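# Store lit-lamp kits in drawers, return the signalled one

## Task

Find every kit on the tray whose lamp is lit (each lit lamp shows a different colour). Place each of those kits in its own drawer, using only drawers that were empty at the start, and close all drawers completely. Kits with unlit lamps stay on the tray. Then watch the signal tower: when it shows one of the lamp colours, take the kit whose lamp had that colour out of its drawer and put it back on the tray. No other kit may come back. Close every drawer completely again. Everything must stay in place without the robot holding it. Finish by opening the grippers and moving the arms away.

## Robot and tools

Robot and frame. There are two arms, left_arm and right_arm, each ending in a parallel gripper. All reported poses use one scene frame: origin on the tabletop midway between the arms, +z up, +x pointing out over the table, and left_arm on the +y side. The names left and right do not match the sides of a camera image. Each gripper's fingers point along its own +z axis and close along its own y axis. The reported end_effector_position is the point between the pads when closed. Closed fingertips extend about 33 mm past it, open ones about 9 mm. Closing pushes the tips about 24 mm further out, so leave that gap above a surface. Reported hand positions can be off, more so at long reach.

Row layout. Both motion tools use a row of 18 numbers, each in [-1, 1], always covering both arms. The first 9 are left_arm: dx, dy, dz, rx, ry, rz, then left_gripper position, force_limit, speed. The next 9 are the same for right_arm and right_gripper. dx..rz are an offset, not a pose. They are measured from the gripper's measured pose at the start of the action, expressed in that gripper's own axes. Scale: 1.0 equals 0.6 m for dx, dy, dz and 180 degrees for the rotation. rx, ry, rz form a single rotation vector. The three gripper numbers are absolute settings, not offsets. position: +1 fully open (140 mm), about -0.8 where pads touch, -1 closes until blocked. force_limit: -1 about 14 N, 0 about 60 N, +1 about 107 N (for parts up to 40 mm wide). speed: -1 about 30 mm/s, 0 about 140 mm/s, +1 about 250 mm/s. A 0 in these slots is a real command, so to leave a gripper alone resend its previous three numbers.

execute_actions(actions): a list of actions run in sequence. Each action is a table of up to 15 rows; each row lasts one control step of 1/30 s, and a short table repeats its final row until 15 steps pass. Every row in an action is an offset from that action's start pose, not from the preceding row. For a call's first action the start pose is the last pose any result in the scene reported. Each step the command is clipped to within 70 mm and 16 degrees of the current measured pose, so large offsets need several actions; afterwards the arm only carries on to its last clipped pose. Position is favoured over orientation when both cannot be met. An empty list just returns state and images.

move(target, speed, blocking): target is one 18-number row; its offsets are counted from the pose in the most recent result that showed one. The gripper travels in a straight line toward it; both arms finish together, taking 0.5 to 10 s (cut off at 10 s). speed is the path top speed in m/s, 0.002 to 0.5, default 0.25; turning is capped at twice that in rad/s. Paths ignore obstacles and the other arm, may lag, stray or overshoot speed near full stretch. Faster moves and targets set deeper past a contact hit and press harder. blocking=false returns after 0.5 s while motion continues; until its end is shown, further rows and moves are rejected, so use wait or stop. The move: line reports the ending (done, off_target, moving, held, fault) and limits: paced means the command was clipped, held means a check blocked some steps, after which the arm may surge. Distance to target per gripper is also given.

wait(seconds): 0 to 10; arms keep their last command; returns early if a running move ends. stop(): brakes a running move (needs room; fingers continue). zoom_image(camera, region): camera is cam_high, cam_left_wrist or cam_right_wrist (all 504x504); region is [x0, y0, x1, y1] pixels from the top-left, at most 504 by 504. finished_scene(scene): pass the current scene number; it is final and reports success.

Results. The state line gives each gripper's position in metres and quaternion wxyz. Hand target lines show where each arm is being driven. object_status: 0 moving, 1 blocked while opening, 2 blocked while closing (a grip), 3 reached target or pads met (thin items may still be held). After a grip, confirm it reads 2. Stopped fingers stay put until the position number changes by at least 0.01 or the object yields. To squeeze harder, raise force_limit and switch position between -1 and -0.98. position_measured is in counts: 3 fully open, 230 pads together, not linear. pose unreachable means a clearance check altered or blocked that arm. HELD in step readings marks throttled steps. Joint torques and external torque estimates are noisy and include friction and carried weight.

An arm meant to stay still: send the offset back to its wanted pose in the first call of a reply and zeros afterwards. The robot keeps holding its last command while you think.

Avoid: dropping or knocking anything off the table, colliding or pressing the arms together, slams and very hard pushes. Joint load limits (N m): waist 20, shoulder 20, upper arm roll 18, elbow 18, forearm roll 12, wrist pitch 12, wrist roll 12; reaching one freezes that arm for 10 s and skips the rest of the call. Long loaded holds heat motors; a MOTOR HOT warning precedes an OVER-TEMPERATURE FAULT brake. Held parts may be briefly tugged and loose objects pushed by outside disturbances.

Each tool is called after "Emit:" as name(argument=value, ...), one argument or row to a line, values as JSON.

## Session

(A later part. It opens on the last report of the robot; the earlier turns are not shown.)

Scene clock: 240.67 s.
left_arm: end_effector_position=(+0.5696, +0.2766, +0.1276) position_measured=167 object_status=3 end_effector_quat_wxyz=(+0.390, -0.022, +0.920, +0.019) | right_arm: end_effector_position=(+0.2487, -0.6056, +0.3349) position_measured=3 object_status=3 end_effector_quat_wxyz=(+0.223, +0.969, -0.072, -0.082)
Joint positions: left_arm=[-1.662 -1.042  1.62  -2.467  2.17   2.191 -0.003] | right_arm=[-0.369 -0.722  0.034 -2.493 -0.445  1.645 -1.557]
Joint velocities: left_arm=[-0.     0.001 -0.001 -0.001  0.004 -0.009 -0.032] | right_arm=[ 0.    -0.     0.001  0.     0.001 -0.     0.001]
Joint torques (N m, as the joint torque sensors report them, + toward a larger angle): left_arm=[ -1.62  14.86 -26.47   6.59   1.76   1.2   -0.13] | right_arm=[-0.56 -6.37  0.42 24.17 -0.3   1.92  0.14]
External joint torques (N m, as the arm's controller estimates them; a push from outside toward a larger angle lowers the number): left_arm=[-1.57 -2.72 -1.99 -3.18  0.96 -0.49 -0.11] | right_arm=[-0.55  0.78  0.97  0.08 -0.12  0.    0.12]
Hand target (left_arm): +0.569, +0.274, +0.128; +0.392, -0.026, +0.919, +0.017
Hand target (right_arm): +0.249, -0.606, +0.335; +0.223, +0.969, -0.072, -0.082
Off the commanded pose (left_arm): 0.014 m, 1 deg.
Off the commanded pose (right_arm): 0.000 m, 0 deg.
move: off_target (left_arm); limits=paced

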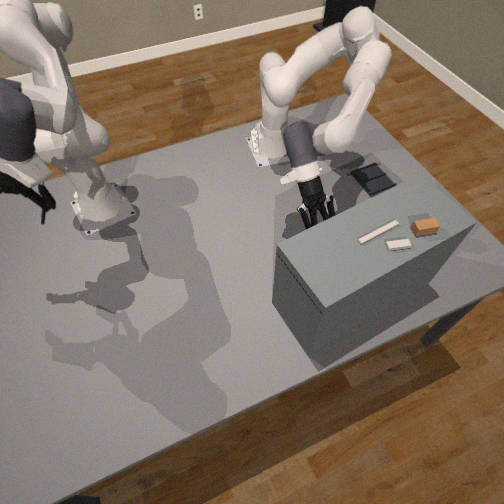

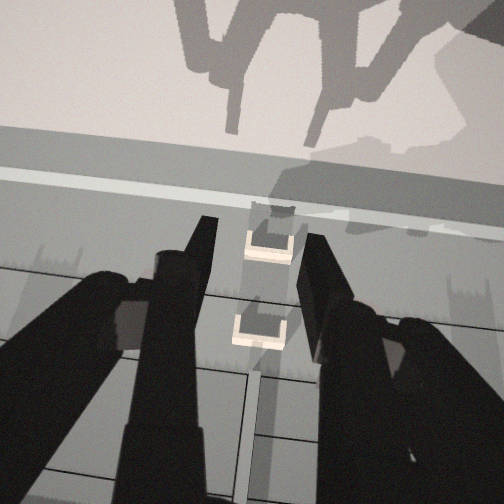

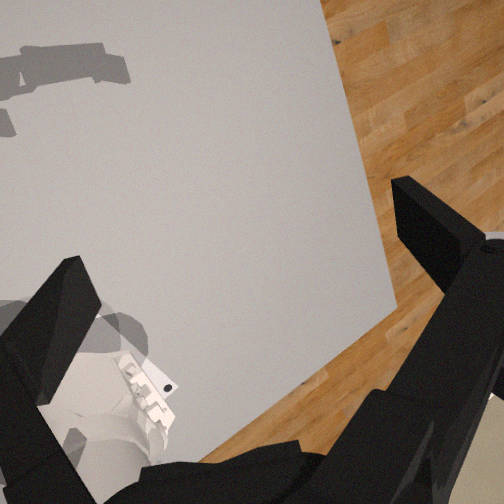

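Emit:
move(
  target=[0,0.006,0.09,0,0.006,-0.01,-0.3,0,0,0,0,0,0,0,0,1,0,0],
  speed=0.06,
)

Emit:
move(
  target=[0,0,0,0,0,0,-1,0.3,-0.5,0,0,0,0,0,0,1,0,0],
)

Scene clock: 244.27 s.
left_arm: end_effector_position=(+0.6064, +0.2843, +0.0893) position_measured=167 object_status=3 end_effector_quat_wxyz=(+0.381, -0.041, +0.924, +0.014) | right_arm: end_effector_position=(+0.2487, -0.6056, +0.3349) position_measured=3 object_status=3 end_effector_quat_wxyz=(+0.223, +0.969, -0.072, -0.082)
Joint positions: left_arm=[-1.781 -1.106  1.751 -2.333  2.224  2.21  -0.011] | right_arm=[-0.369 -0.722  0.034 -2.493 -0.445  1.645 -1.557]
Joint velocities: left_arm=[-0.003  0.001  0.002  0.003  0.005  0.008  0.   ] | right_arm=[ 0.001  0.001 -0.001  0.    -0.    -0.     0.001]
Joint torques (N m, as the joint torque sensors report them, + toward a larger angle): left_arm=[ -1.51  19.68 -26.83   9.66   1.74   2.2    0.42] | right_arm=[-0.46 -6.36  0.61 24.45 -0.28  1.88  0.13]
External joint torques (N m, as the arm's controller estimates them; a push from outside toward a larger angle lowers the number): left_arm=[-1.74 -2.7  -0.4   1.47  0.98  0.45  0.44] | right_arm=[-0.46  0.63  1.18  0.47 -0.09 -0.04  0.11]
Hand target (left_arm): +0.608, +0.283, +0.089; +0.382, -0.037, +0.923, +0.013
Hand target (right_arm): +0.249, -0.606, +0.335; +0.223, +0.969, -0.072, -0.082
Off the commanded pose (left_arm): 0.002 m, 1 deg.
Off the commanded pose (right_arm): 0.000 m, 0 deg.
move: done

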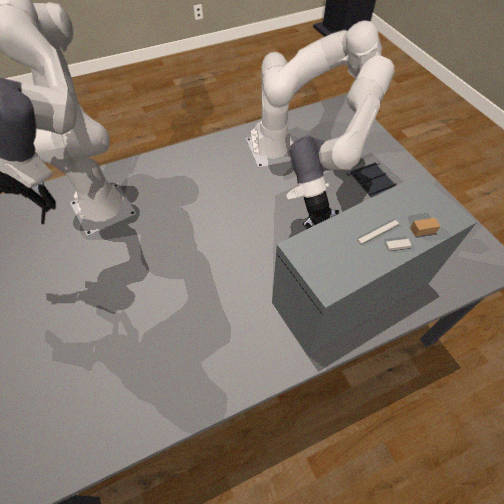

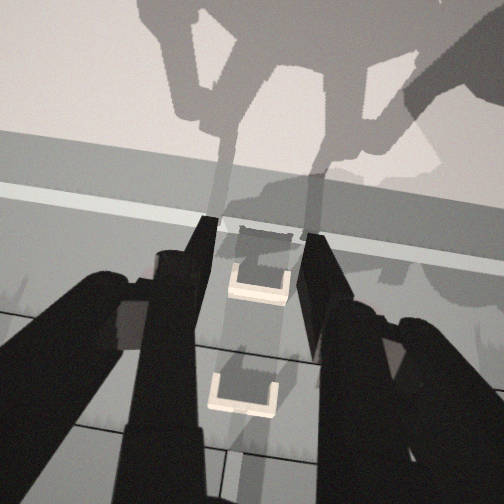

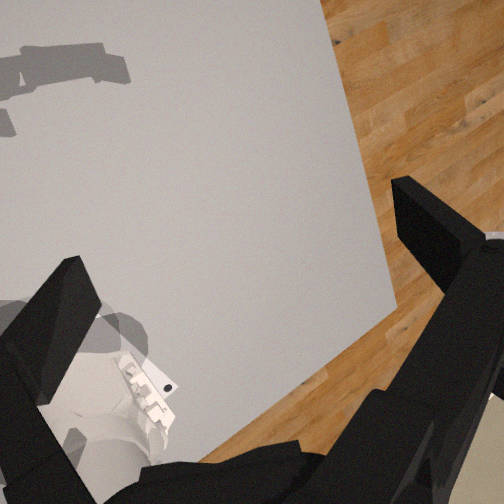

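Scene clock: 244.80 s.
left_arm: end_effector_position=(+0.6068, +0.2871, +0.0891) position_measured=196 object_status=2 end_effector_quat_wxyz=(+0.381, -0.043, +0.924, +0.016) | right_arm: end_effector_position=(+0.2487, -0.6056, +0.3349) position_measured=3 object_status=3 end_effector_quat_wxyz=(+0.223, +0.969, -0.072, -0.082)
Joint positions: left_arm=[-1.778 -1.106  1.751 -2.333  2.224  2.206 -0.011] | right_arm=[-0.369 -0.722  0.034 -2.493 -0.445  1.645 -1.557]
Joint velocities: left_arm=[ 0.     0.001 -0.     0.001 -0.001  0.     0.   ] | right_arm=[ 0.001 -0.001  0.001  0.    -0.     0.     0.002]
Joint torques (N m, as the joint torque sensors report them, + toward a larger angle): left_arm=[ -0.89  18.66 -28.02   7.78   0.76   2.24   0.09] | right_arm=[-0.5  -6.29  0.44 24.32 -0.3   1.9   0.09]
External joint torques (N m, as the arm's controller estimates them; a push from outside toward a larger angle lowers the number): left_arm=[-0.88 -3.73 -1.48 -0.37 -0.01  0.48  0.11] | right_arm=[-0.54  0.86  0.93  0.2  -0.12 -0.03  0.07]
Hand target (left_arm): +0.606, +0.284, +0.089; +0.381, -0.041, +0.924, +0.014
Hand target (right_arm): +0.249, -0.606, +0.335; +0.223, +0.969, -0.072, -0.082
Off the commanded pose (left_arm): 0.003 m, 0 deg.
Off the commanded pose (right_arm): 0.000 m, 0 deg.
move: done

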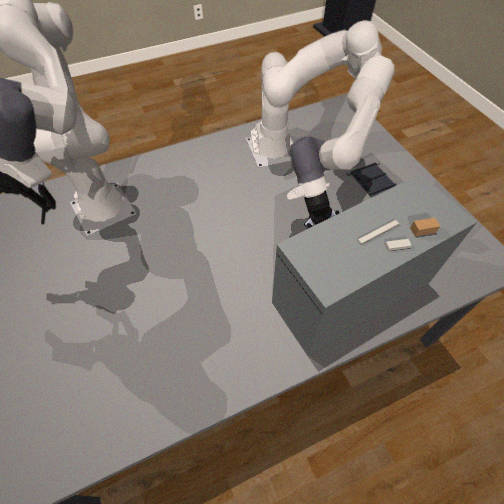

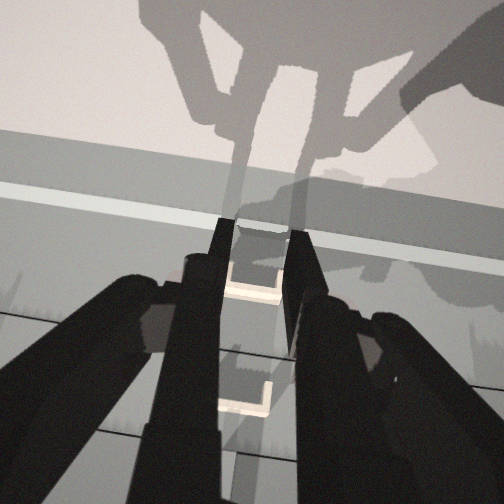

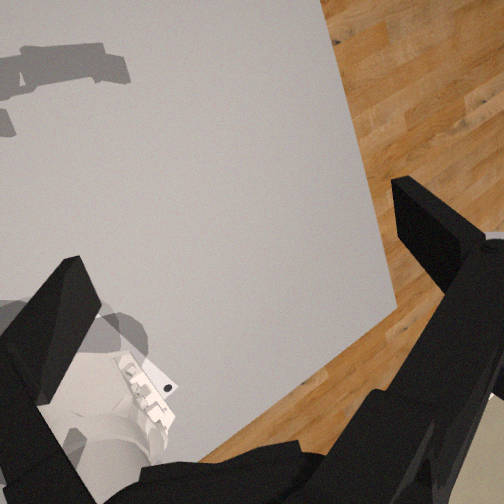

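Emit:
move(
  target=[0.136,-0.002,-0.136,0,0,0,-1,0.3,-0.5,0,0,0,0,0,0,1,0,0],
  speed=0.07,
)

Emit:
move(
  target=[0,0,0,0,0,0,-0.3,0,0,0,0,0,0,0,0,1,0,0],
)

Emit:
move(
  target=[-0.07,0,-0.1,0,0,0,0.15,0,0,0,0,0,0,0,0,1,0,0],
  speed=0.15,
)

Emit:
move(
  target=[-0.078,0.048,0.093,0.008,0.243,0.008,0.15,0,0,0,0,0,0,0,0,1,0,0],
  speed=0.3,
)

Scene clock: 249.77 s.
left_arm: end_effector_position=(+0.4898, +0.2739, +0.0871) position_measured=196 object_status=2 end_effector_quat_wxyz=(+0.375, -0.038, +0.926, +0.014) | right_arm: end_effector_position=(+0.2487, -0.6056, +0.3349) position_measured=3 object_status=3 end_effector_quat_wxyz=(+0.223, +0.969, -0.072, -0.082)
Joint positions: left_arm=[-1.553 -1.058  1.616 -2.683  2.252  2.126 -0.138] | right_arm=[-0.369 -0.722  0.034 -2.493 -0.445  1.645 -1.557]
Joint velocities: left_arm=[-0.001 -0.001 -0.003 -0.005 -0.    -0.004 -0.021] | right_arm=[-0.001  0.     0.    -0.001 -0.001  0.001 -0.001]
Joint torques (N m, as the joint torque sensors report them, + toward a larger angle): left_arm=[  3.18  13.42 -26.54   6.59   2.64   0.82  -0.07] | right_arm=[-0.76 -6.46  0.43 24.53 -0.3   1.94  0.11]
External joint torques (N m, as the arm's controller estimates them; a push from outside toward a larger angle lowers the number): left_arm=[ 3.3  -0.67 -4.96 -1.    1.69 -0.76 -0.05] | right_arm=[-0.76  0.65  0.97  0.49 -0.11  0.02  0.09]
Hand target (left_arm): +0.492, +0.277, +0.091; +0.381, -0.042, +0.924, +0.016
Hand target (right_arm): +0.249, -0.606, +0.335; +0.223, +0.969, -0.072, -0.082
Off the commanded pose (left_arm): 0.004 m, 1 deg.
Off the commanded pose (right_arm): 0.000 m, 0 deg.
move: off_target (left_arm)

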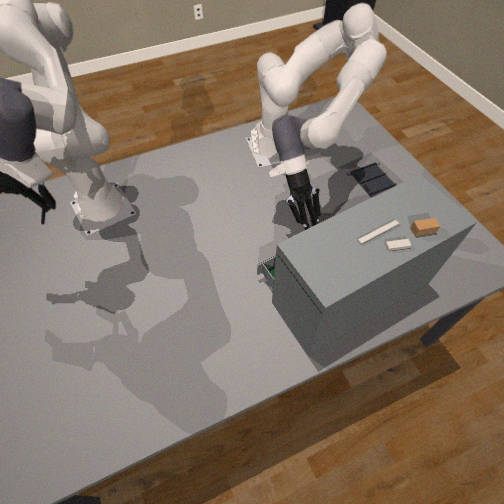

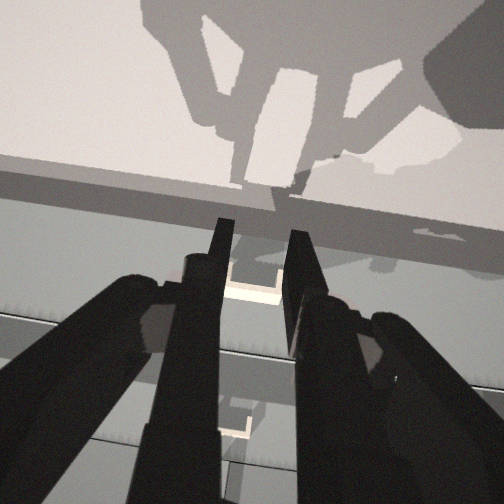

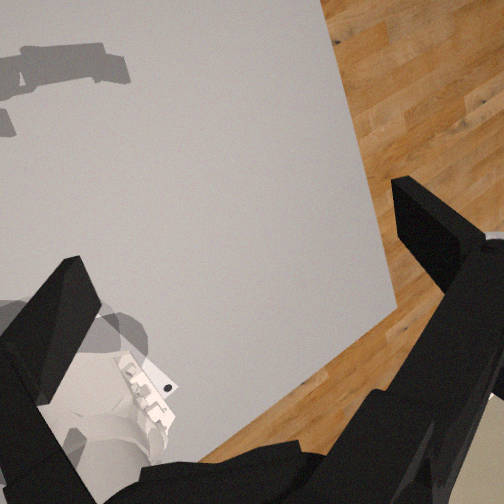

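Scene clock: 250.27 s.
left_arm: end_effector_position=(+0.4896, +0.2739, +0.0869) position_measured=167 object_status=3 end_effector_quat_wxyz=(+0.375, -0.038, +0.926, +0.014) | right_arm: end_effector_position=(+0.2487, -0.6056, +0.3349) position_measured=3 object_status=3 end_effector_quat_wxyz=(+0.223, +0.969, -0.072, -0.082)
Joint positions: left_arm=[-1.553 -1.058  1.617 -2.683  2.252  2.126 -0.138] | right_arm=[-0.369 -0.722  0.034 -2.493 -0.445  1.645 -1.557]
Joint velocities: left_arm=[-0.     0.     0.001 -0.001  0.     0.     0.003] | right_arm=[ 0.001 -0.002 -0.001  0.    -0.    -0.    -0.001]
Joint torques (N m, as the joint torque sensors report them, + toward a larger angle): left_arm=[  0.04  13.06 -22.06   7.31   0.96   1.59   0.05] | right_arm=[-0.45 -6.41  0.65 24.41 -0.3   1.92  0.13]
External joint torques (N m, as the arm's controller estimates them; a push from outside toward a larger angle lowers the number): left_arm=[ 0.05 -1.07 -0.57 -0.22  0.02  0.02  0.07] | right_arm=[-0.43  0.75  1.22  0.32 -0.11 -0.01  0.11]
Hand target (left_arm): +0.490, +0.274, +0.087; +0.375, -0.038, +0.926, +0.014
Hand target (right_arm): +0.249, -0.606, +0.335; +0.223, +0.969, -0.072, -0.082
Off the commanded pose (left_arm): 0.000 m, 0 deg.
Off the commanded pose (right_arm): 0.000 m, 0 deg.
move: done

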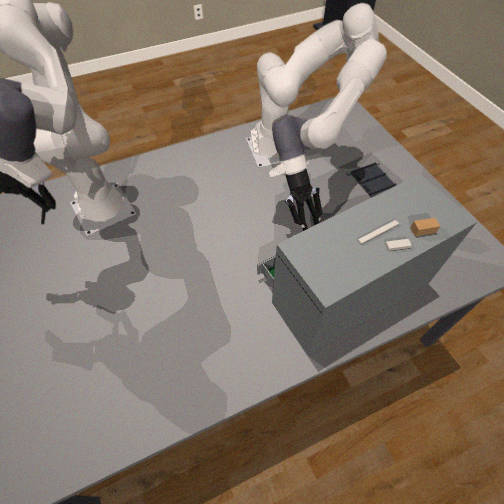

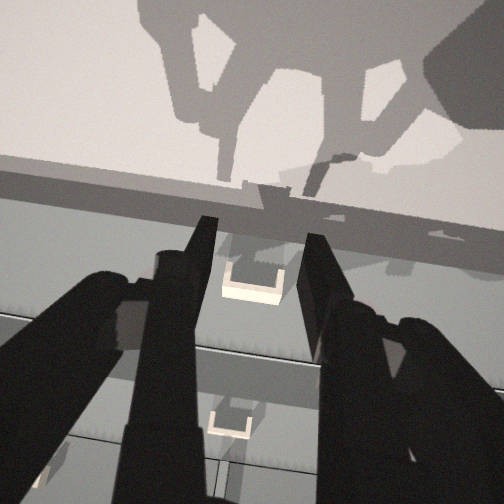

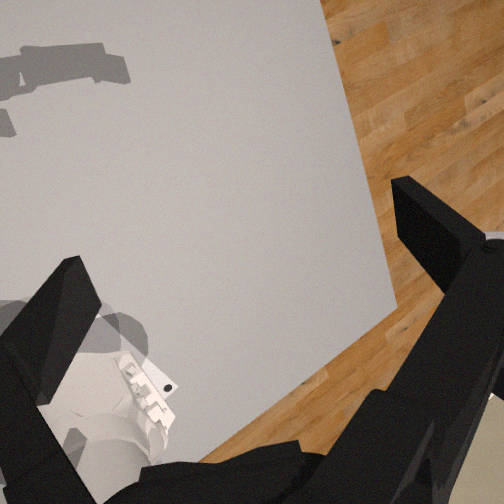

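Scene clock: 251.37 s.
left_arm: end_effector_position=(+0.4803, +0.2745, +0.1600) position_measured=110 object_status=3 end_effector_quat_wxyz=(+0.375, -0.045, +0.926, +0.013) | right_arm: end_effector_position=(+0.2487, -0.6056, +0.3349) position_measured=3 object_status=3 end_effector_quat_wxyz=(+0.223, +0.969, -0.072, -0.082)
Joint positions: left_arm=[-1.402 -1.045  1.359 -2.722  2.013  2.124 -0.027] | right_arm=[-0.369 -0.722  0.034 -2.493 -0.445  1.645 -1.557]
Joint velocities: left_arm=[ 0.001  0.001  0.    -0.002 -0.007  0.     0.034] | right_arm=[-0.001 -0.     0.     0.001 -0.001  0.    -0.001]
Joint torques (N m, as the joint torque sensors report them, + toward a larger angle): left_arm=[  2.02  10.37 -22.05   9.79  -0.24   2.11   0.21] | right_arm=[-0.44 -6.41  0.51 24.3  -0.27  1.91  0.13]
External joint torques (N m, as the arm's controller estimates them; a push from outside toward a larger angle lowers the number): left_arm=[ 1.99 -0.09 -1.72 -1.9  -1.23  0.34  0.23] | right_arm=[-0.41  0.76  1.1   0.19 -0.08 -0.01  0.11]
Hand target (left_arm): +0.479, +0.274, +0.159; +0.373, -0.039, +0.927, +0.014
Hand target (right_arm): +0.249, -0.606, +0.335; +0.223, +0.969, -0.072, -0.082
Off the commanded pose (left_arm): 0.003 m, 1 deg.
Off the commanded pose (right_arm): 0.000 m, 0 deg.
move: done

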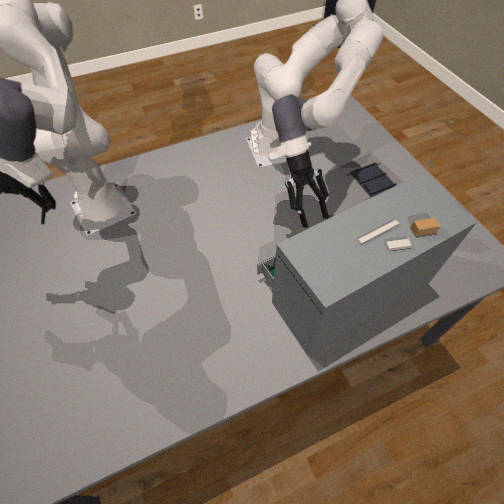

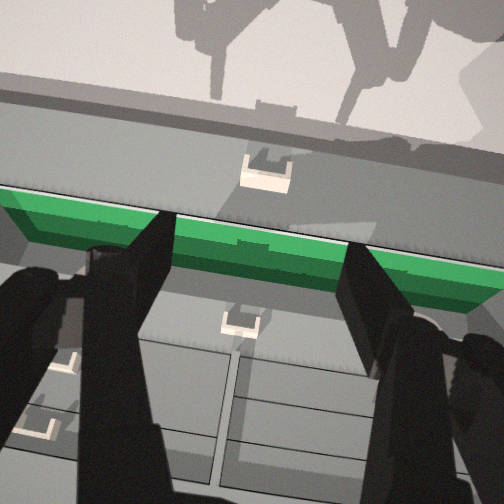

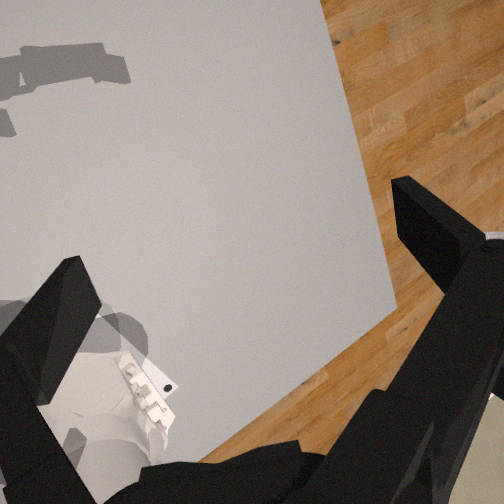

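Scene clock: 253.60 s.
left_arm: end_effector_position=(+0.5482, +0.3101, +0.1496) position_measured=110 object_status=3 end_effector_quat_wxyz=(+0.002, -0.037, +0.999, -0.009) | right_arm: end_effector_position=(+0.2487, -0.6056, +0.3349) position_measured=3 object_status=3 end_effector_quat_wxyz=(+0.223, +0.969, -0.072, -0.082)
Joint positions: left_arm=[-1.912 -1.123  1.547 -1.859  1.125  1.689  0.751] | right_arm=[-0.369 -0.722  0.034 -2.493 -0.445  1.645 -1.557]
Joint velocities: left_arm=[-0.001 -0.003  0.001  0.003 -0.    -0.009  0.03 ] | right_arm=[ 0.001 -0.     0.     0.001  0.     0.001 -0.001]
Joint torques (N m, as the joint torque sensors report them, + toward a larger angle): left_arm=[ -1.97  26.99 -30.32  11.47   0.06   2.17   0.27] | right_arm=[-0.38 -6.53  0.57 24.39 -0.29  1.93  0.13]
External joint torques (N m, as the arm's controller estimates them; a push from outside toward a larger angle lowers the number): left_arm=[-2.03 -3.51 -1.28  0.77 -0.72 -0.33  0.27] | right_arm=[-0.43  0.56  1.08  0.31 -0.11  0.    0.11]
Hand target (left_arm): +0.547, +0.309, +0.149; -0.000, -0.031, +0.999, -0.009
Hand target (right_arm): +0.249, -0.606, +0.335; +0.223, +0.969, -0.072, -0.082
Off the commanded pose (left_arm): 0.003 m, 1 deg.
Off the commanded pose (right_arm): 0.000 m, 0 deg.
move: done

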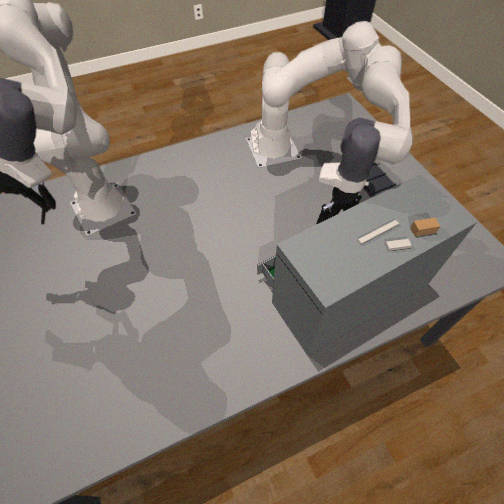

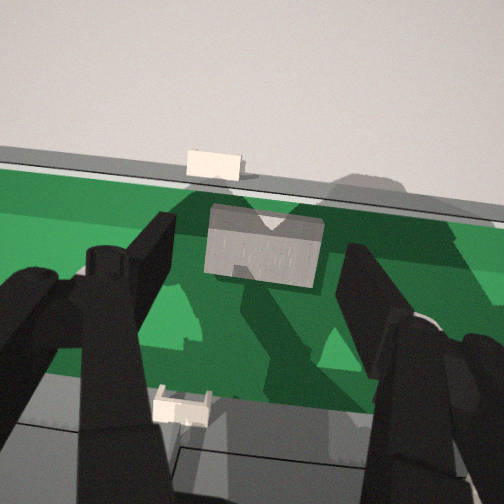

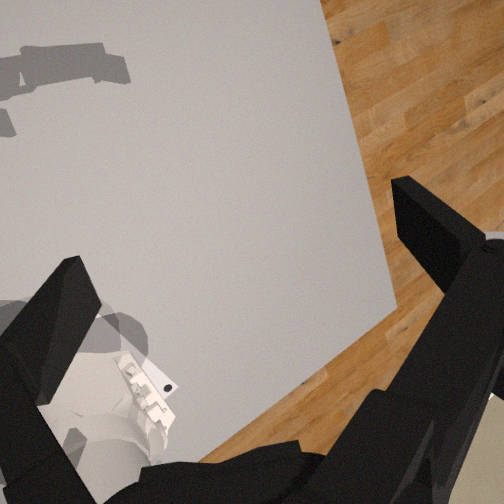

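Emit:
move(
  target=[-0.017,0.002,0.099,0,0,0,0.15,0,0,0,0,0,0,0,0,1,0,0],
  speed=0.05,
)

Scene clock: 260.47 s.
left_arm: end_effector_position=(+0.5570, +0.3116, +0.0909) position_measured=110 object_status=3 end_effector_quat_wxyz=(+0.000, -0.036, +0.999, -0.008) | right_arm: end_effector_position=(+0.2487, -0.6056, +0.3349) position_measured=3 object_status=3 end_effector_quat_wxyz=(+0.223, +0.969, -0.072, -0.082)
Joint positions: left_arm=[-1.95  -1.171  1.652 -1.862  1.193  1.768  0.747] | right_arm=[-0.369 -0.722  0.034 -2.493 -0.445  1.645 -1.557]
Joint velocities: left_arm=[-0.    -0.     0.002 -0.001  0.002  0.014 -0.004] | right_arm=[ 0.     0.001  0.001  0.    -0.001 -0.    -0.   ]
Joint torques (N m, as the joint torque sensors report them, + toward a larger angle): left_arm=[  0.04  29.83 -29.47   8.61   1.62   2.88  -0.03] | right_arm=[-0.52 -6.62  0.45 24.34 -0.29  1.91  0.1 ]
External joint torques (N m, as the arm's controller estimates them; a push from outside toward a larger angle lowers the number): left_arm=[-0.06 -2.59  0.1  -0.92  0.86  0.41 -0.03] | right_arm=[-0.54  0.43  0.98  0.32 -0.11 -0.01  0.09]
Hand target (left_arm): +0.558, +0.310, +0.090; +0.003, -0.037, +0.999, -0.008
Hand target (right_arm): +0.249, -0.606, +0.335; +0.223, +0.969, -0.072, -0.082
Off the commanded pose (left_arm): 0.002 m, 0 deg.
Off the commanded pose (right_arm): 0.000 m, 0 deg.
move: done

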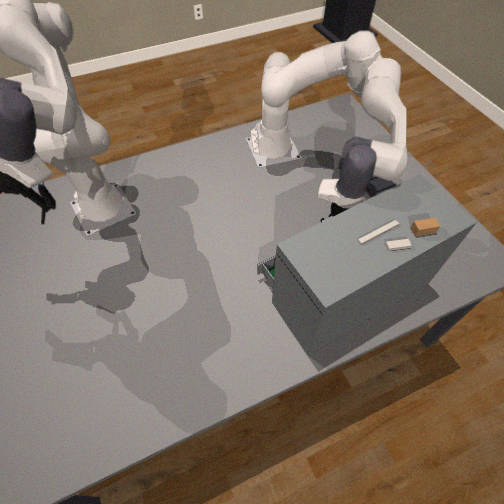

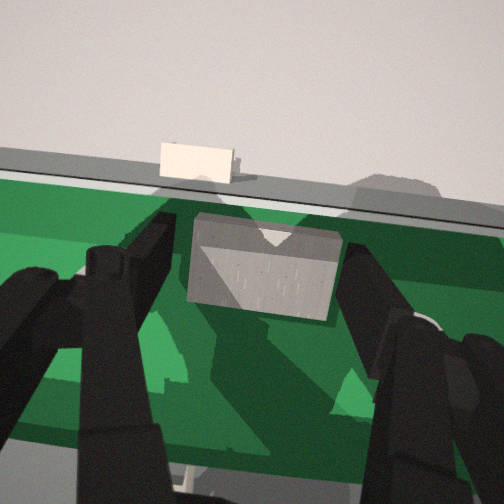

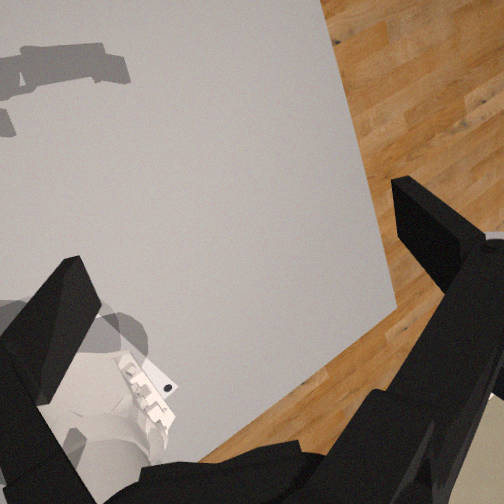

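Emit:
move(
  target=[0,0,0,0,0,0,-1,0,-0.5,0,0,0,0,0,0,1,0,0],
)

Emit:
move(
  target=[0.015,0,-0.15,0,0,0,-1,0,-0.5,0,0,0,0,0,0,1,0,0],
  speed=0.1,
)

Emit:
move(
  target=[0.125,0.53,0,0,0,0.025,-1,0,-0.5,0,0,0,0,0,0,1,0,0],
  speed=0.15,
)

Scene clock: 263.17 s.
left_arm: end_effector_position=(+0.5591, +0.3136, +0.0927) position_measured=233 object_status=3 end_effector_quat_wxyz=(+0.002, -0.039, +0.999, -0.009) | right_arm: end_effector_position=(+0.2487, -0.6056, +0.3349) position_measured=3 object_status=3 end_effector_quat_wxyz=(+0.223, +0.969, -0.072, -0.082)
Joint positions: left_arm=[-1.947 -1.169  1.651 -1.86   1.194  1.77   0.746] | right_arm=[-0.369 -0.722  0.034 -2.493 -0.445  1.645 -1.557]
Joint velocities: left_arm=[-0.002  0.    -0.    -0.    -0.    -0.001 -0.002] | right_arm=[ 0.001  0.001 -0.001  0.    -0.001  0.     0.001]
Joint torques (N m, as the joint torque sensors report them, + toward a larger angle): left_arm=[ -1.35  29.76 -30.03   7.6    0.49   2.2    0.16] | right_arm=[-0.5  -6.49  0.49 24.25 -0.29  1.89  0.11]
External joint torques (N m, as the arm's controller estimates them; a push from outside toward a larger angle lowers the number): left_arm=[-1.3  -2.73 -0.42 -1.99 -0.28 -0.3   0.17] | right_arm=[-0.51  0.68  1.03  0.17 -0.11 -0.03  0.09]
Hand target (left_arm): +0.557, +0.312, +0.091; +0.000, -0.036, +0.999, -0.008
Hand target (right_arm): +0.249, -0.606, +0.335; +0.223, +0.969, -0.072, -0.082
Off the commanded pose (left_arm): 0.003 m, 0 deg.
Off the commanded pose (right_arm): 0.000 m, 0 deg.
move: done

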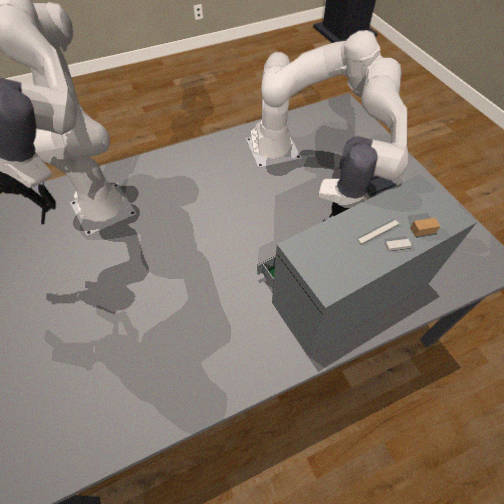

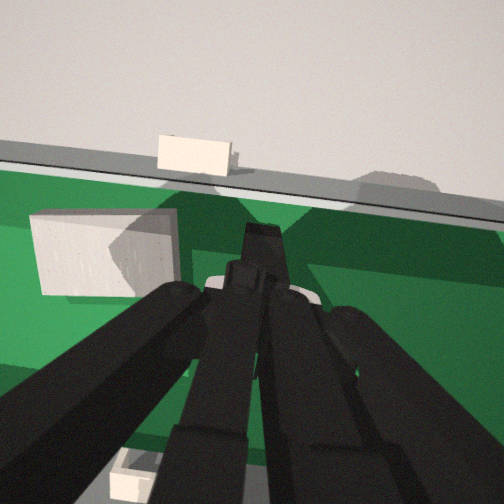

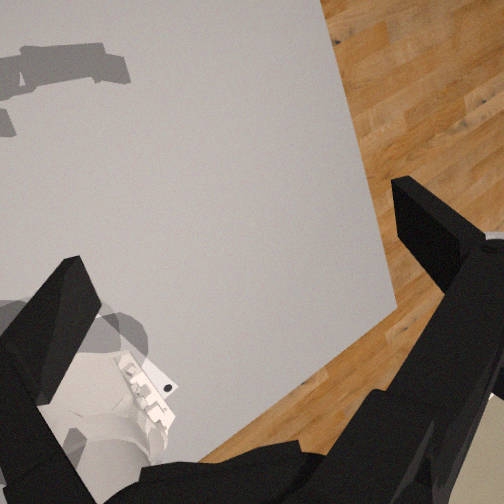

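Scene clock: 264.60 s.
left_arm: end_effector_position=(+0.5506, +0.3140, +0.1818) position_measured=233 object_status=3 end_effector_quat_wxyz=(+0.004, -0.040, +0.999, -0.008) | right_arm: end_effector_position=(+0.2487, -0.6056, +0.3349) position_measured=3 object_status=3 end_effector_quat_wxyz=(+0.223, +0.969, -0.072, -0.082)
Joint positions: left_arm=[-1.908 -1.091  1.507 -1.821  1.084  1.647  0.769] | right_arm=[-0.369 -0.722  0.034 -2.493 -0.445  1.645 -1.557]
Joint velocities: left_arm=[-0.    -0.    -0.002  0.001 -0.001 -0.01   0.006] | right_arm=[-0.    -0.001 -0.001 -0.002 -0.001  0.     0.002]
Joint torques (N m, as the joint torque sensors report them, + toward a larger angle): left_arm=[  1.21  27.61 -31.19  12.12  -0.42   2.15   0.31] | right_arm=[-0.54 -6.29  0.52 24.52 -0.31  1.92  0.14]
External joint torques (N m, as the arm's controller estimates them; a push from outside toward a larger angle lowers the number): left_arm=[ 1.1  -2.64 -2.58  0.73 -1.2  -0.36  0.31] | right_arm=[-0.55  0.82  1.08  0.49 -0.12  0.    0.12]
Hand target (left_arm): +0.550, +0.315, +0.183; +0.002, -0.039, +0.999, -0.009
Hand target (right_arm): +0.249, -0.606, +0.335; +0.223, +0.969, -0.072, -0.082
Off the commanded pose (left_arm): 0.001 m, 0 deg.
Off the commanded pose (right_arm): 0.000 m, 0 deg.
move: done

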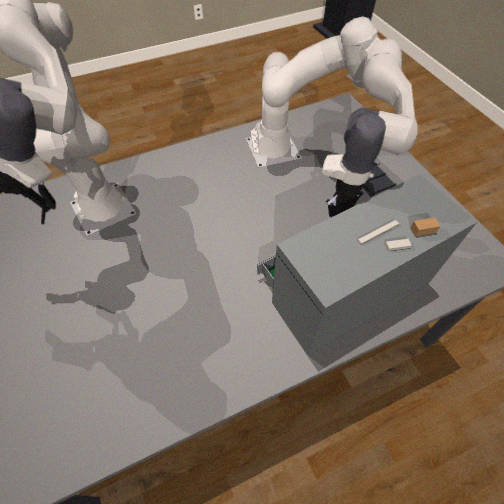

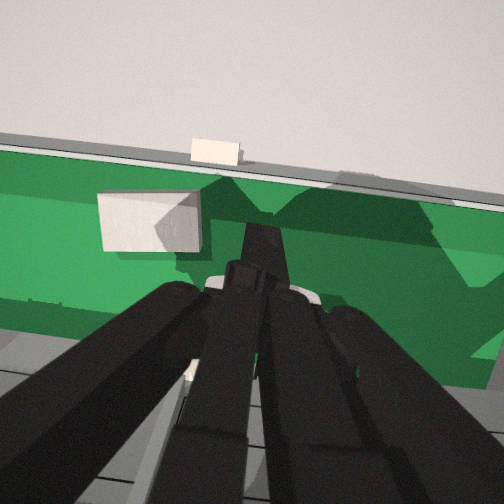

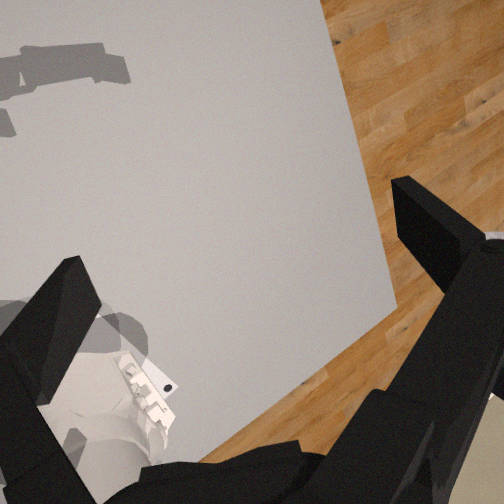

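Scene clock: 267.57 s.
left_arm: end_effector_position=(+0.4504, +0.6288, +0.1697) position_measured=233 object_status=3 end_effector_quat_wxyz=(-0.003, -0.008, +1.000, -0.006) | right_arm: end_effector_position=(+0.2487, -0.6056, +0.3349) position_measured=3 object_status=3 end_effector_quat_wxyz=(+0.223, +0.969, -0.072, -0.082)
Joint positions: left_arm=[-1.27  -1.234  1.407 -1.947  1.186  1.546  1.313] | right_arm=[-0.369 -0.722  0.034 -2.493 -0.445  1.645 -1.557]
Joint velocities: left_arm=[ 0.     0.    -0.001 -0.001 -0.    -0.     0.029] | right_arm=[-0.     0.     0.002  0.002  0.001 -0.001  0.001]
Joint torques (N m, as the joint torque sensors report them, + toward a larger angle): left_arm=[  1.15  27.01 -31.83   9.     1.33   2.06   0.24] | right_arm=[-0.51 -6.38  0.57 24.57 -0.29  1.93  0.13]
External joint torques (N m, as the arm's controller estimates them; a push from outside toward a larger angle lowers the number): left_arm=[ 1.25 -1.52 -1.92  0.61  0.56 -0.37  0.25] | right_arm=[-0.53  0.72  1.1   0.46 -0.1   0.    0.11]
Hand target (left_arm): +0.450, +0.631, +0.170; -0.003, -0.002, +1.000, -0.004
Hand target (right_arm): +0.249, -0.606, +0.335; +0.223, +0.969, -0.072, -0.082
Off the commanded pose (left_arm): 0.007 m, 1 deg.
Off the commanded pose (right_arm): 0.000 m, 0 deg.
move: off_target (left_arm)

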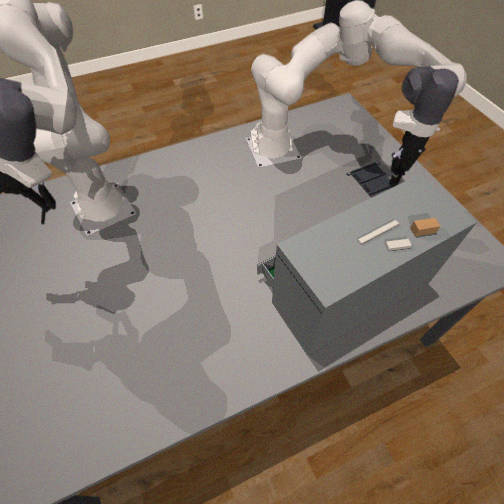

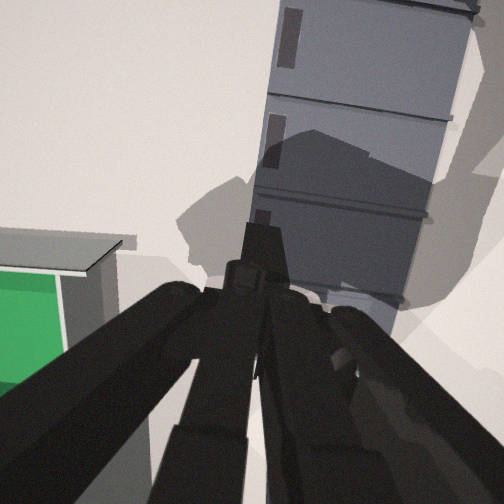

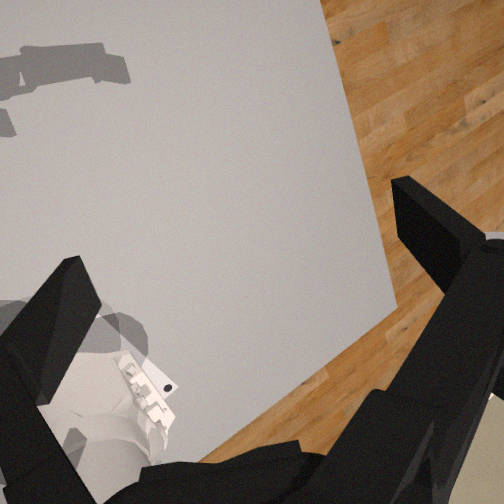

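Emit:
move(
  target=[-0.16,-0.62,0,0,0,-0.025,0.15,0,0,0,0,0,0,0,0,1,0,0],
)

Scene clock: 272.13 s.
left_arm: end_effector_position=(+0.5501, +0.2524, +0.1845) position_measured=110 object_status=3 end_effector_quat_wxyz=(+0.005, -0.037, +0.999, -0.009) | right_arm: end_effector_position=(+0.2487, -0.6056, +0.3349) position_measured=3 object_status=3 end_effector_quat_wxyz=(+0.223, +0.969, -0.072, -0.082)
Joint positions: left_arm=[-2.026 -1.048  1.54  -1.795  1.048  1.677  0.697] | right_arm=[-0.369 -0.722  0.034 -2.493 -0.445  1.645 -1.557]
Joint velocities: left_arm=[ 0.001 -0.001  0.    -0.    -0.    -0.    -0.03 ] | right_arm=[ 0.     0.001 -0.001 -0.001 -0.001 -0.001 -0.   ]
Joint torques (N m, as the joint torque sensors report them, + toward a larger angle): left_arm=[ -0.17  28.05 -28.65  13.    -0.24   2.73  -0.04] | right_arm=[-0.54 -6.25  0.53 24.32 -0.26  1.91  0.1 ]
External joint torques (N m, as the arm's controller estimates them; a push from outside toward a larger angle lowers the number): left_arm=[-0.18 -2.35 -0.89  0.84 -1.01  0.25 -0.04] | right_arm=[-0.52  0.85  1.11  0.27 -0.07  0.    0.08]
Hand target (left_arm): +0.551, +0.251, +0.185; +0.005, -0.044, +0.999, -0.011
Hand target (right_arm): +0.249, -0.606, +0.335; +0.223, +0.969, -0.072, -0.082
Off the commanded pose (left_arm): 0.013 m, 2 deg.
Off the commanded pose (right_arm): 0.000 m, 0 deg.
move: off_target (left_arm)

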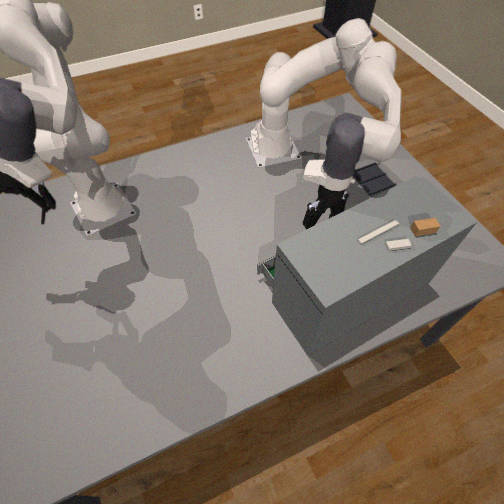

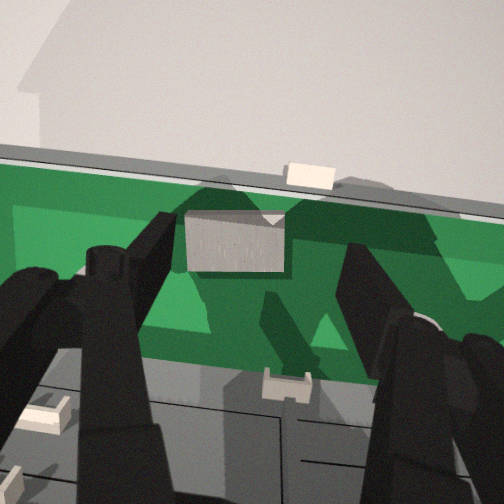

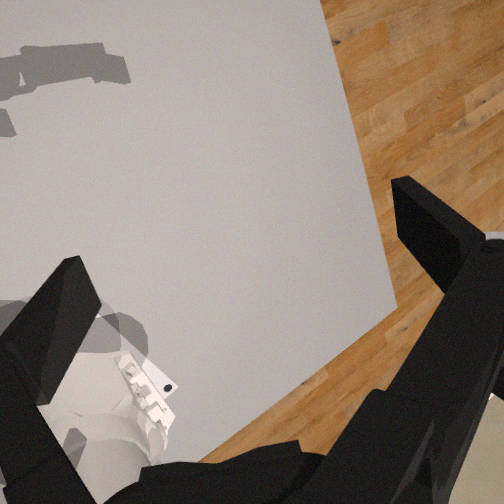

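Emit:
move(
  target=[-0.035,-0.022,0.125,0,0,0.02,0.15,0,0,0,0,0,0,0,0,1,0,0],
  speed=0.06,
)

Scene clock: 275.37 s.
left_arm: end_effector_position=(+0.5702, +0.2390, +0.1104) position_measured=110 object_status=3 end_effector_quat_wxyz=(+0.003, -0.010, +1.000, -0.009) | right_arm: end_effector_position=(+0.2487, -0.6056, +0.3349) position_measured=3 object_status=3 end_effector_quat_wxyz=(+0.223, +0.969, -0.072, -0.082)
Joint positions: left_arm=[-2.123 -1.136  1.668 -1.766  1.149  1.757  0.728] | right_arm=[-0.369 -0.722  0.034 -2.493 -0.445  1.645 -1.557]
Joint velocities: left_arm=[-0.001  0.     0.     0.002  0.005  0.007  0.011] | right_arm=[-0.     0.001 -0.     0.001  0.002  0.001 -0.001]
Joint torques (N m, as the joint torque sensors report them, + toward a larger angle): left_arm=[ -1.59  30.78 -30.35  11.57   1.69   2.89   0.26] | right_arm=[-0.75 -6.46  0.42 24.44 -0.29  1.92  0.15]
External joint torques (N m, as the arm's controller estimates them; a push from outside toward a larger angle lowers the number): left_arm=[-1.47 -3.56 -1.37  1.17  0.93  0.4   0.26] | right_arm=[-0.73  0.53  1.01  0.44 -0.11  0.    0.13]
Hand target (left_arm): +0.572, +0.238, +0.110; +0.006, -0.006, +1.000, -0.009
Hand target (right_arm): +0.249, -0.606, +0.335; +0.223, +0.969, -0.072, -0.082
Off the commanded pose (left_arm): 0.003 m, 1 deg.
Off the commanded pose (right_arm): 0.000 m, 0 deg.
move: done

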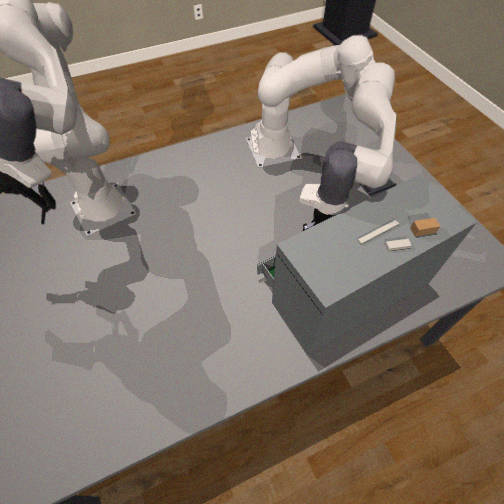

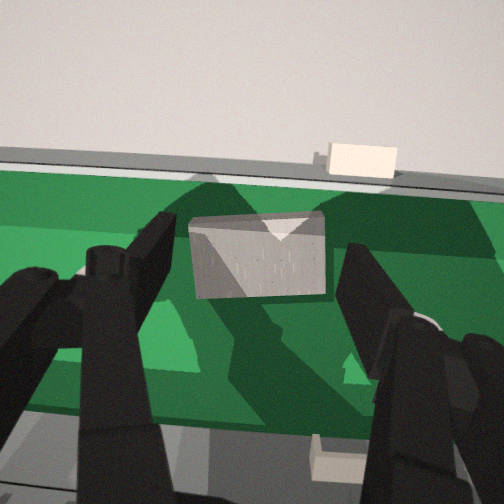

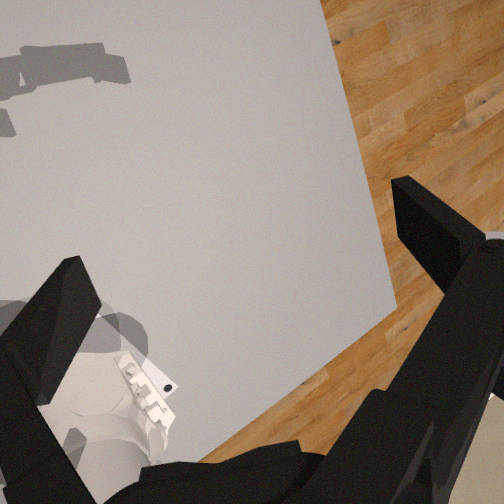

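Emit:
move(
  target=[-0.008,-0.003,0.008,0,0,0.06,0.15,0,0,0,0,0,0,0,0,1,0,0],
  speed=0.06,
)

Emit:
move(
  target=[0,0,0.034,0,0,0,0.15,0,0,0,0,0,0,0,0,1,0,0],
  speed=0.04,
)

Scene clock: 278.67 s.
left_arm: end_effector_position=(+0.5744, +0.2362, +0.1067) position_measured=110 object_status=3 end_effector_quat_wxyz=(+0.004, +0.077, +0.997, -0.011) | right_arm: end_effector_position=(+0.2487, -0.6056, +0.3349) position_measured=3 object_status=3 end_effector_quat_wxyz=(+0.223, +0.969, -0.072, -0.082)
Joint positions: left_arm=[-2.136 -1.157  1.668 -1.749  1.165  1.751  0.902] | right_arm=[-0.369 -0.722  0.034 -2.493 -0.445  1.645 -1.557]
Joint velocities: left_arm=[-0.001 -0.     0.001  0.     0.001  0.001  0.03 ] | right_arm=[ 0.002  0.    -0.     0.001 -0.    -0.     0.002]
Joint torques (N m, as the joint torque sensors report them, + toward a larger angle): left_arm=[ -1.17  31.83 -29.7   11.09   1.56   2.09   0.22] | right_arm=[-0.51 -6.35  0.3  24.36 -0.27  1.91  0.12]
External joint torques (N m, as the arm's controller estimates them; a push from outside toward a larger angle lowers the number): left_arm=[-1.07 -3.15 -0.4   1.11  0.8  -0.42  0.22] | right_arm=[-0.54  0.73  0.82  0.29 -0.09 -0.01  0.1 ]
Hand target (left_arm): +0.575, +0.237, +0.106; +0.004, +0.084, +0.996, -0.009
Hand target (right_arm): +0.249, -0.606, +0.335; +0.223, +0.969, -0.072, -0.082
Off the commanded pose (left_arm): 0.002 m, 1 deg.
Off the commanded pose (right_arm): 0.000 m, 0 deg.
move: done

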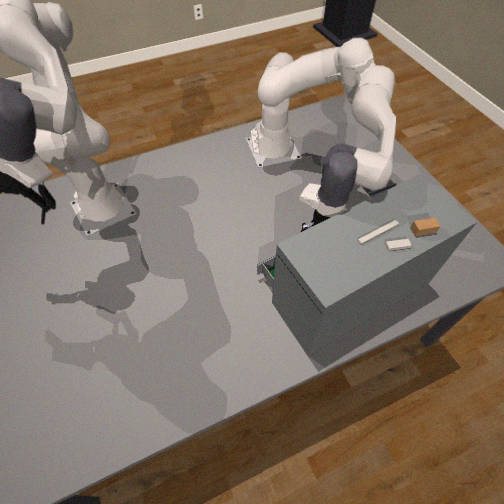

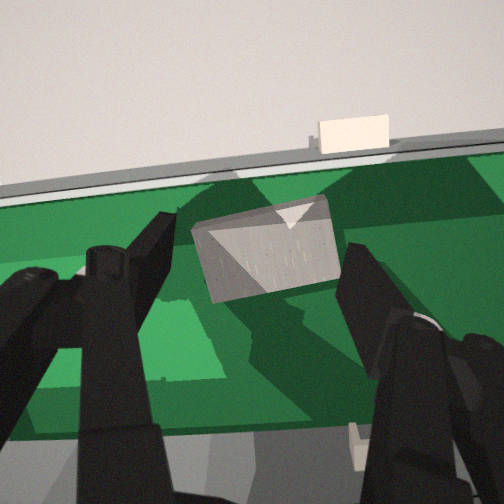

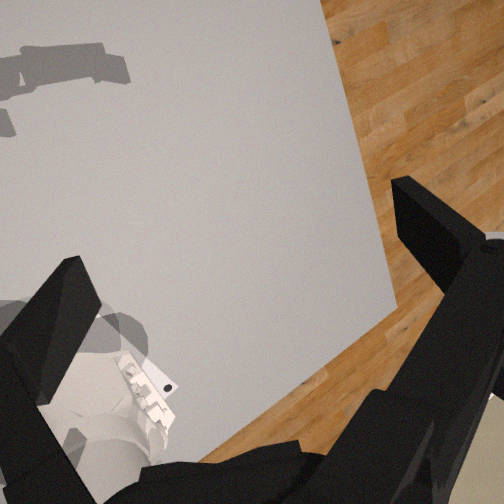

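Scene clock: 279.43 s.
left_arm: end_effector_position=(+0.5757, +0.2386, +0.0904) position_measured=110 object_status=3 end_effector_quat_wxyz=(+0.005, +0.076, +0.997, -0.010) | right_arm: end_effector_position=(+0.2487, -0.6056, +0.3349) position_measured=3 object_status=3 end_effector_quat_wxyz=(+0.223, +0.969, -0.072, -0.082)
Joint positions: left_arm=[-2.139 -1.17   1.693 -1.756  1.184  1.774  0.899] | right_arm=[-0.369 -0.722  0.034 -2.493 -0.445  1.645 -1.557]
Joint velocities: left_arm=[ 0.001 -0.     0.     0.001  0.007  0.006 -0.006] | right_arm=[ 0.001 -0.002  0.     0.     0.    -0.     0.   ]
Joint torques (N m, as the joint torque sensors report them, + toward a larger angle): left_arm=[ -1.67  30.1  -28.86   7.66   1.49   3.02  -0.07] | right_arm=[-0.48 -6.51  0.46 24.47 -0.28  1.95  0.12]
External joint torques (N m, as the arm's controller estimates them; a push from outside toward a larger angle lowers the number): left_arm=[-1.86 -5.25  0.49 -2.24  0.72  0.53 -0.07] | right_arm=[-0.48  0.71  1.02  0.36 -0.1   0.02  0.1 ]
Hand target (left_arm): +0.574, +0.236, +0.086; +0.004, +0.077, +0.997, -0.011
Hand target (right_arm): +0.249, -0.606, +0.335; +0.223, +0.969, -0.072, -0.082
Off the commanded pose (left_arm): 0.005 m, 0 deg.
Off the commanded pose (right_arm): 0.000 m, 0 deg.
move: off_target (left_arm)

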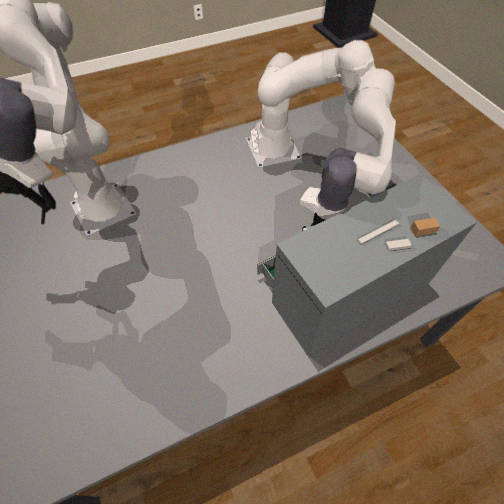

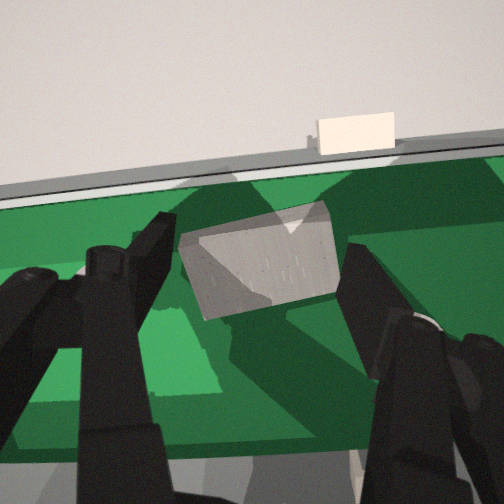

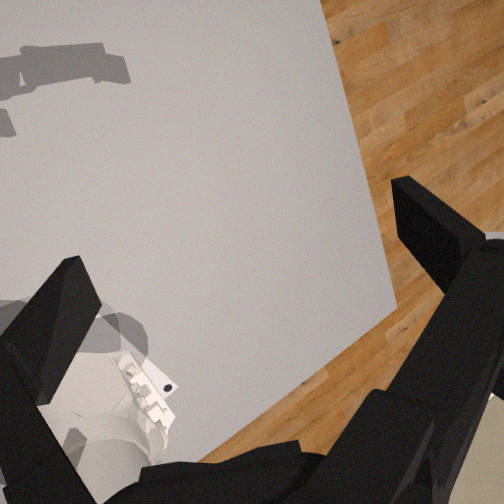

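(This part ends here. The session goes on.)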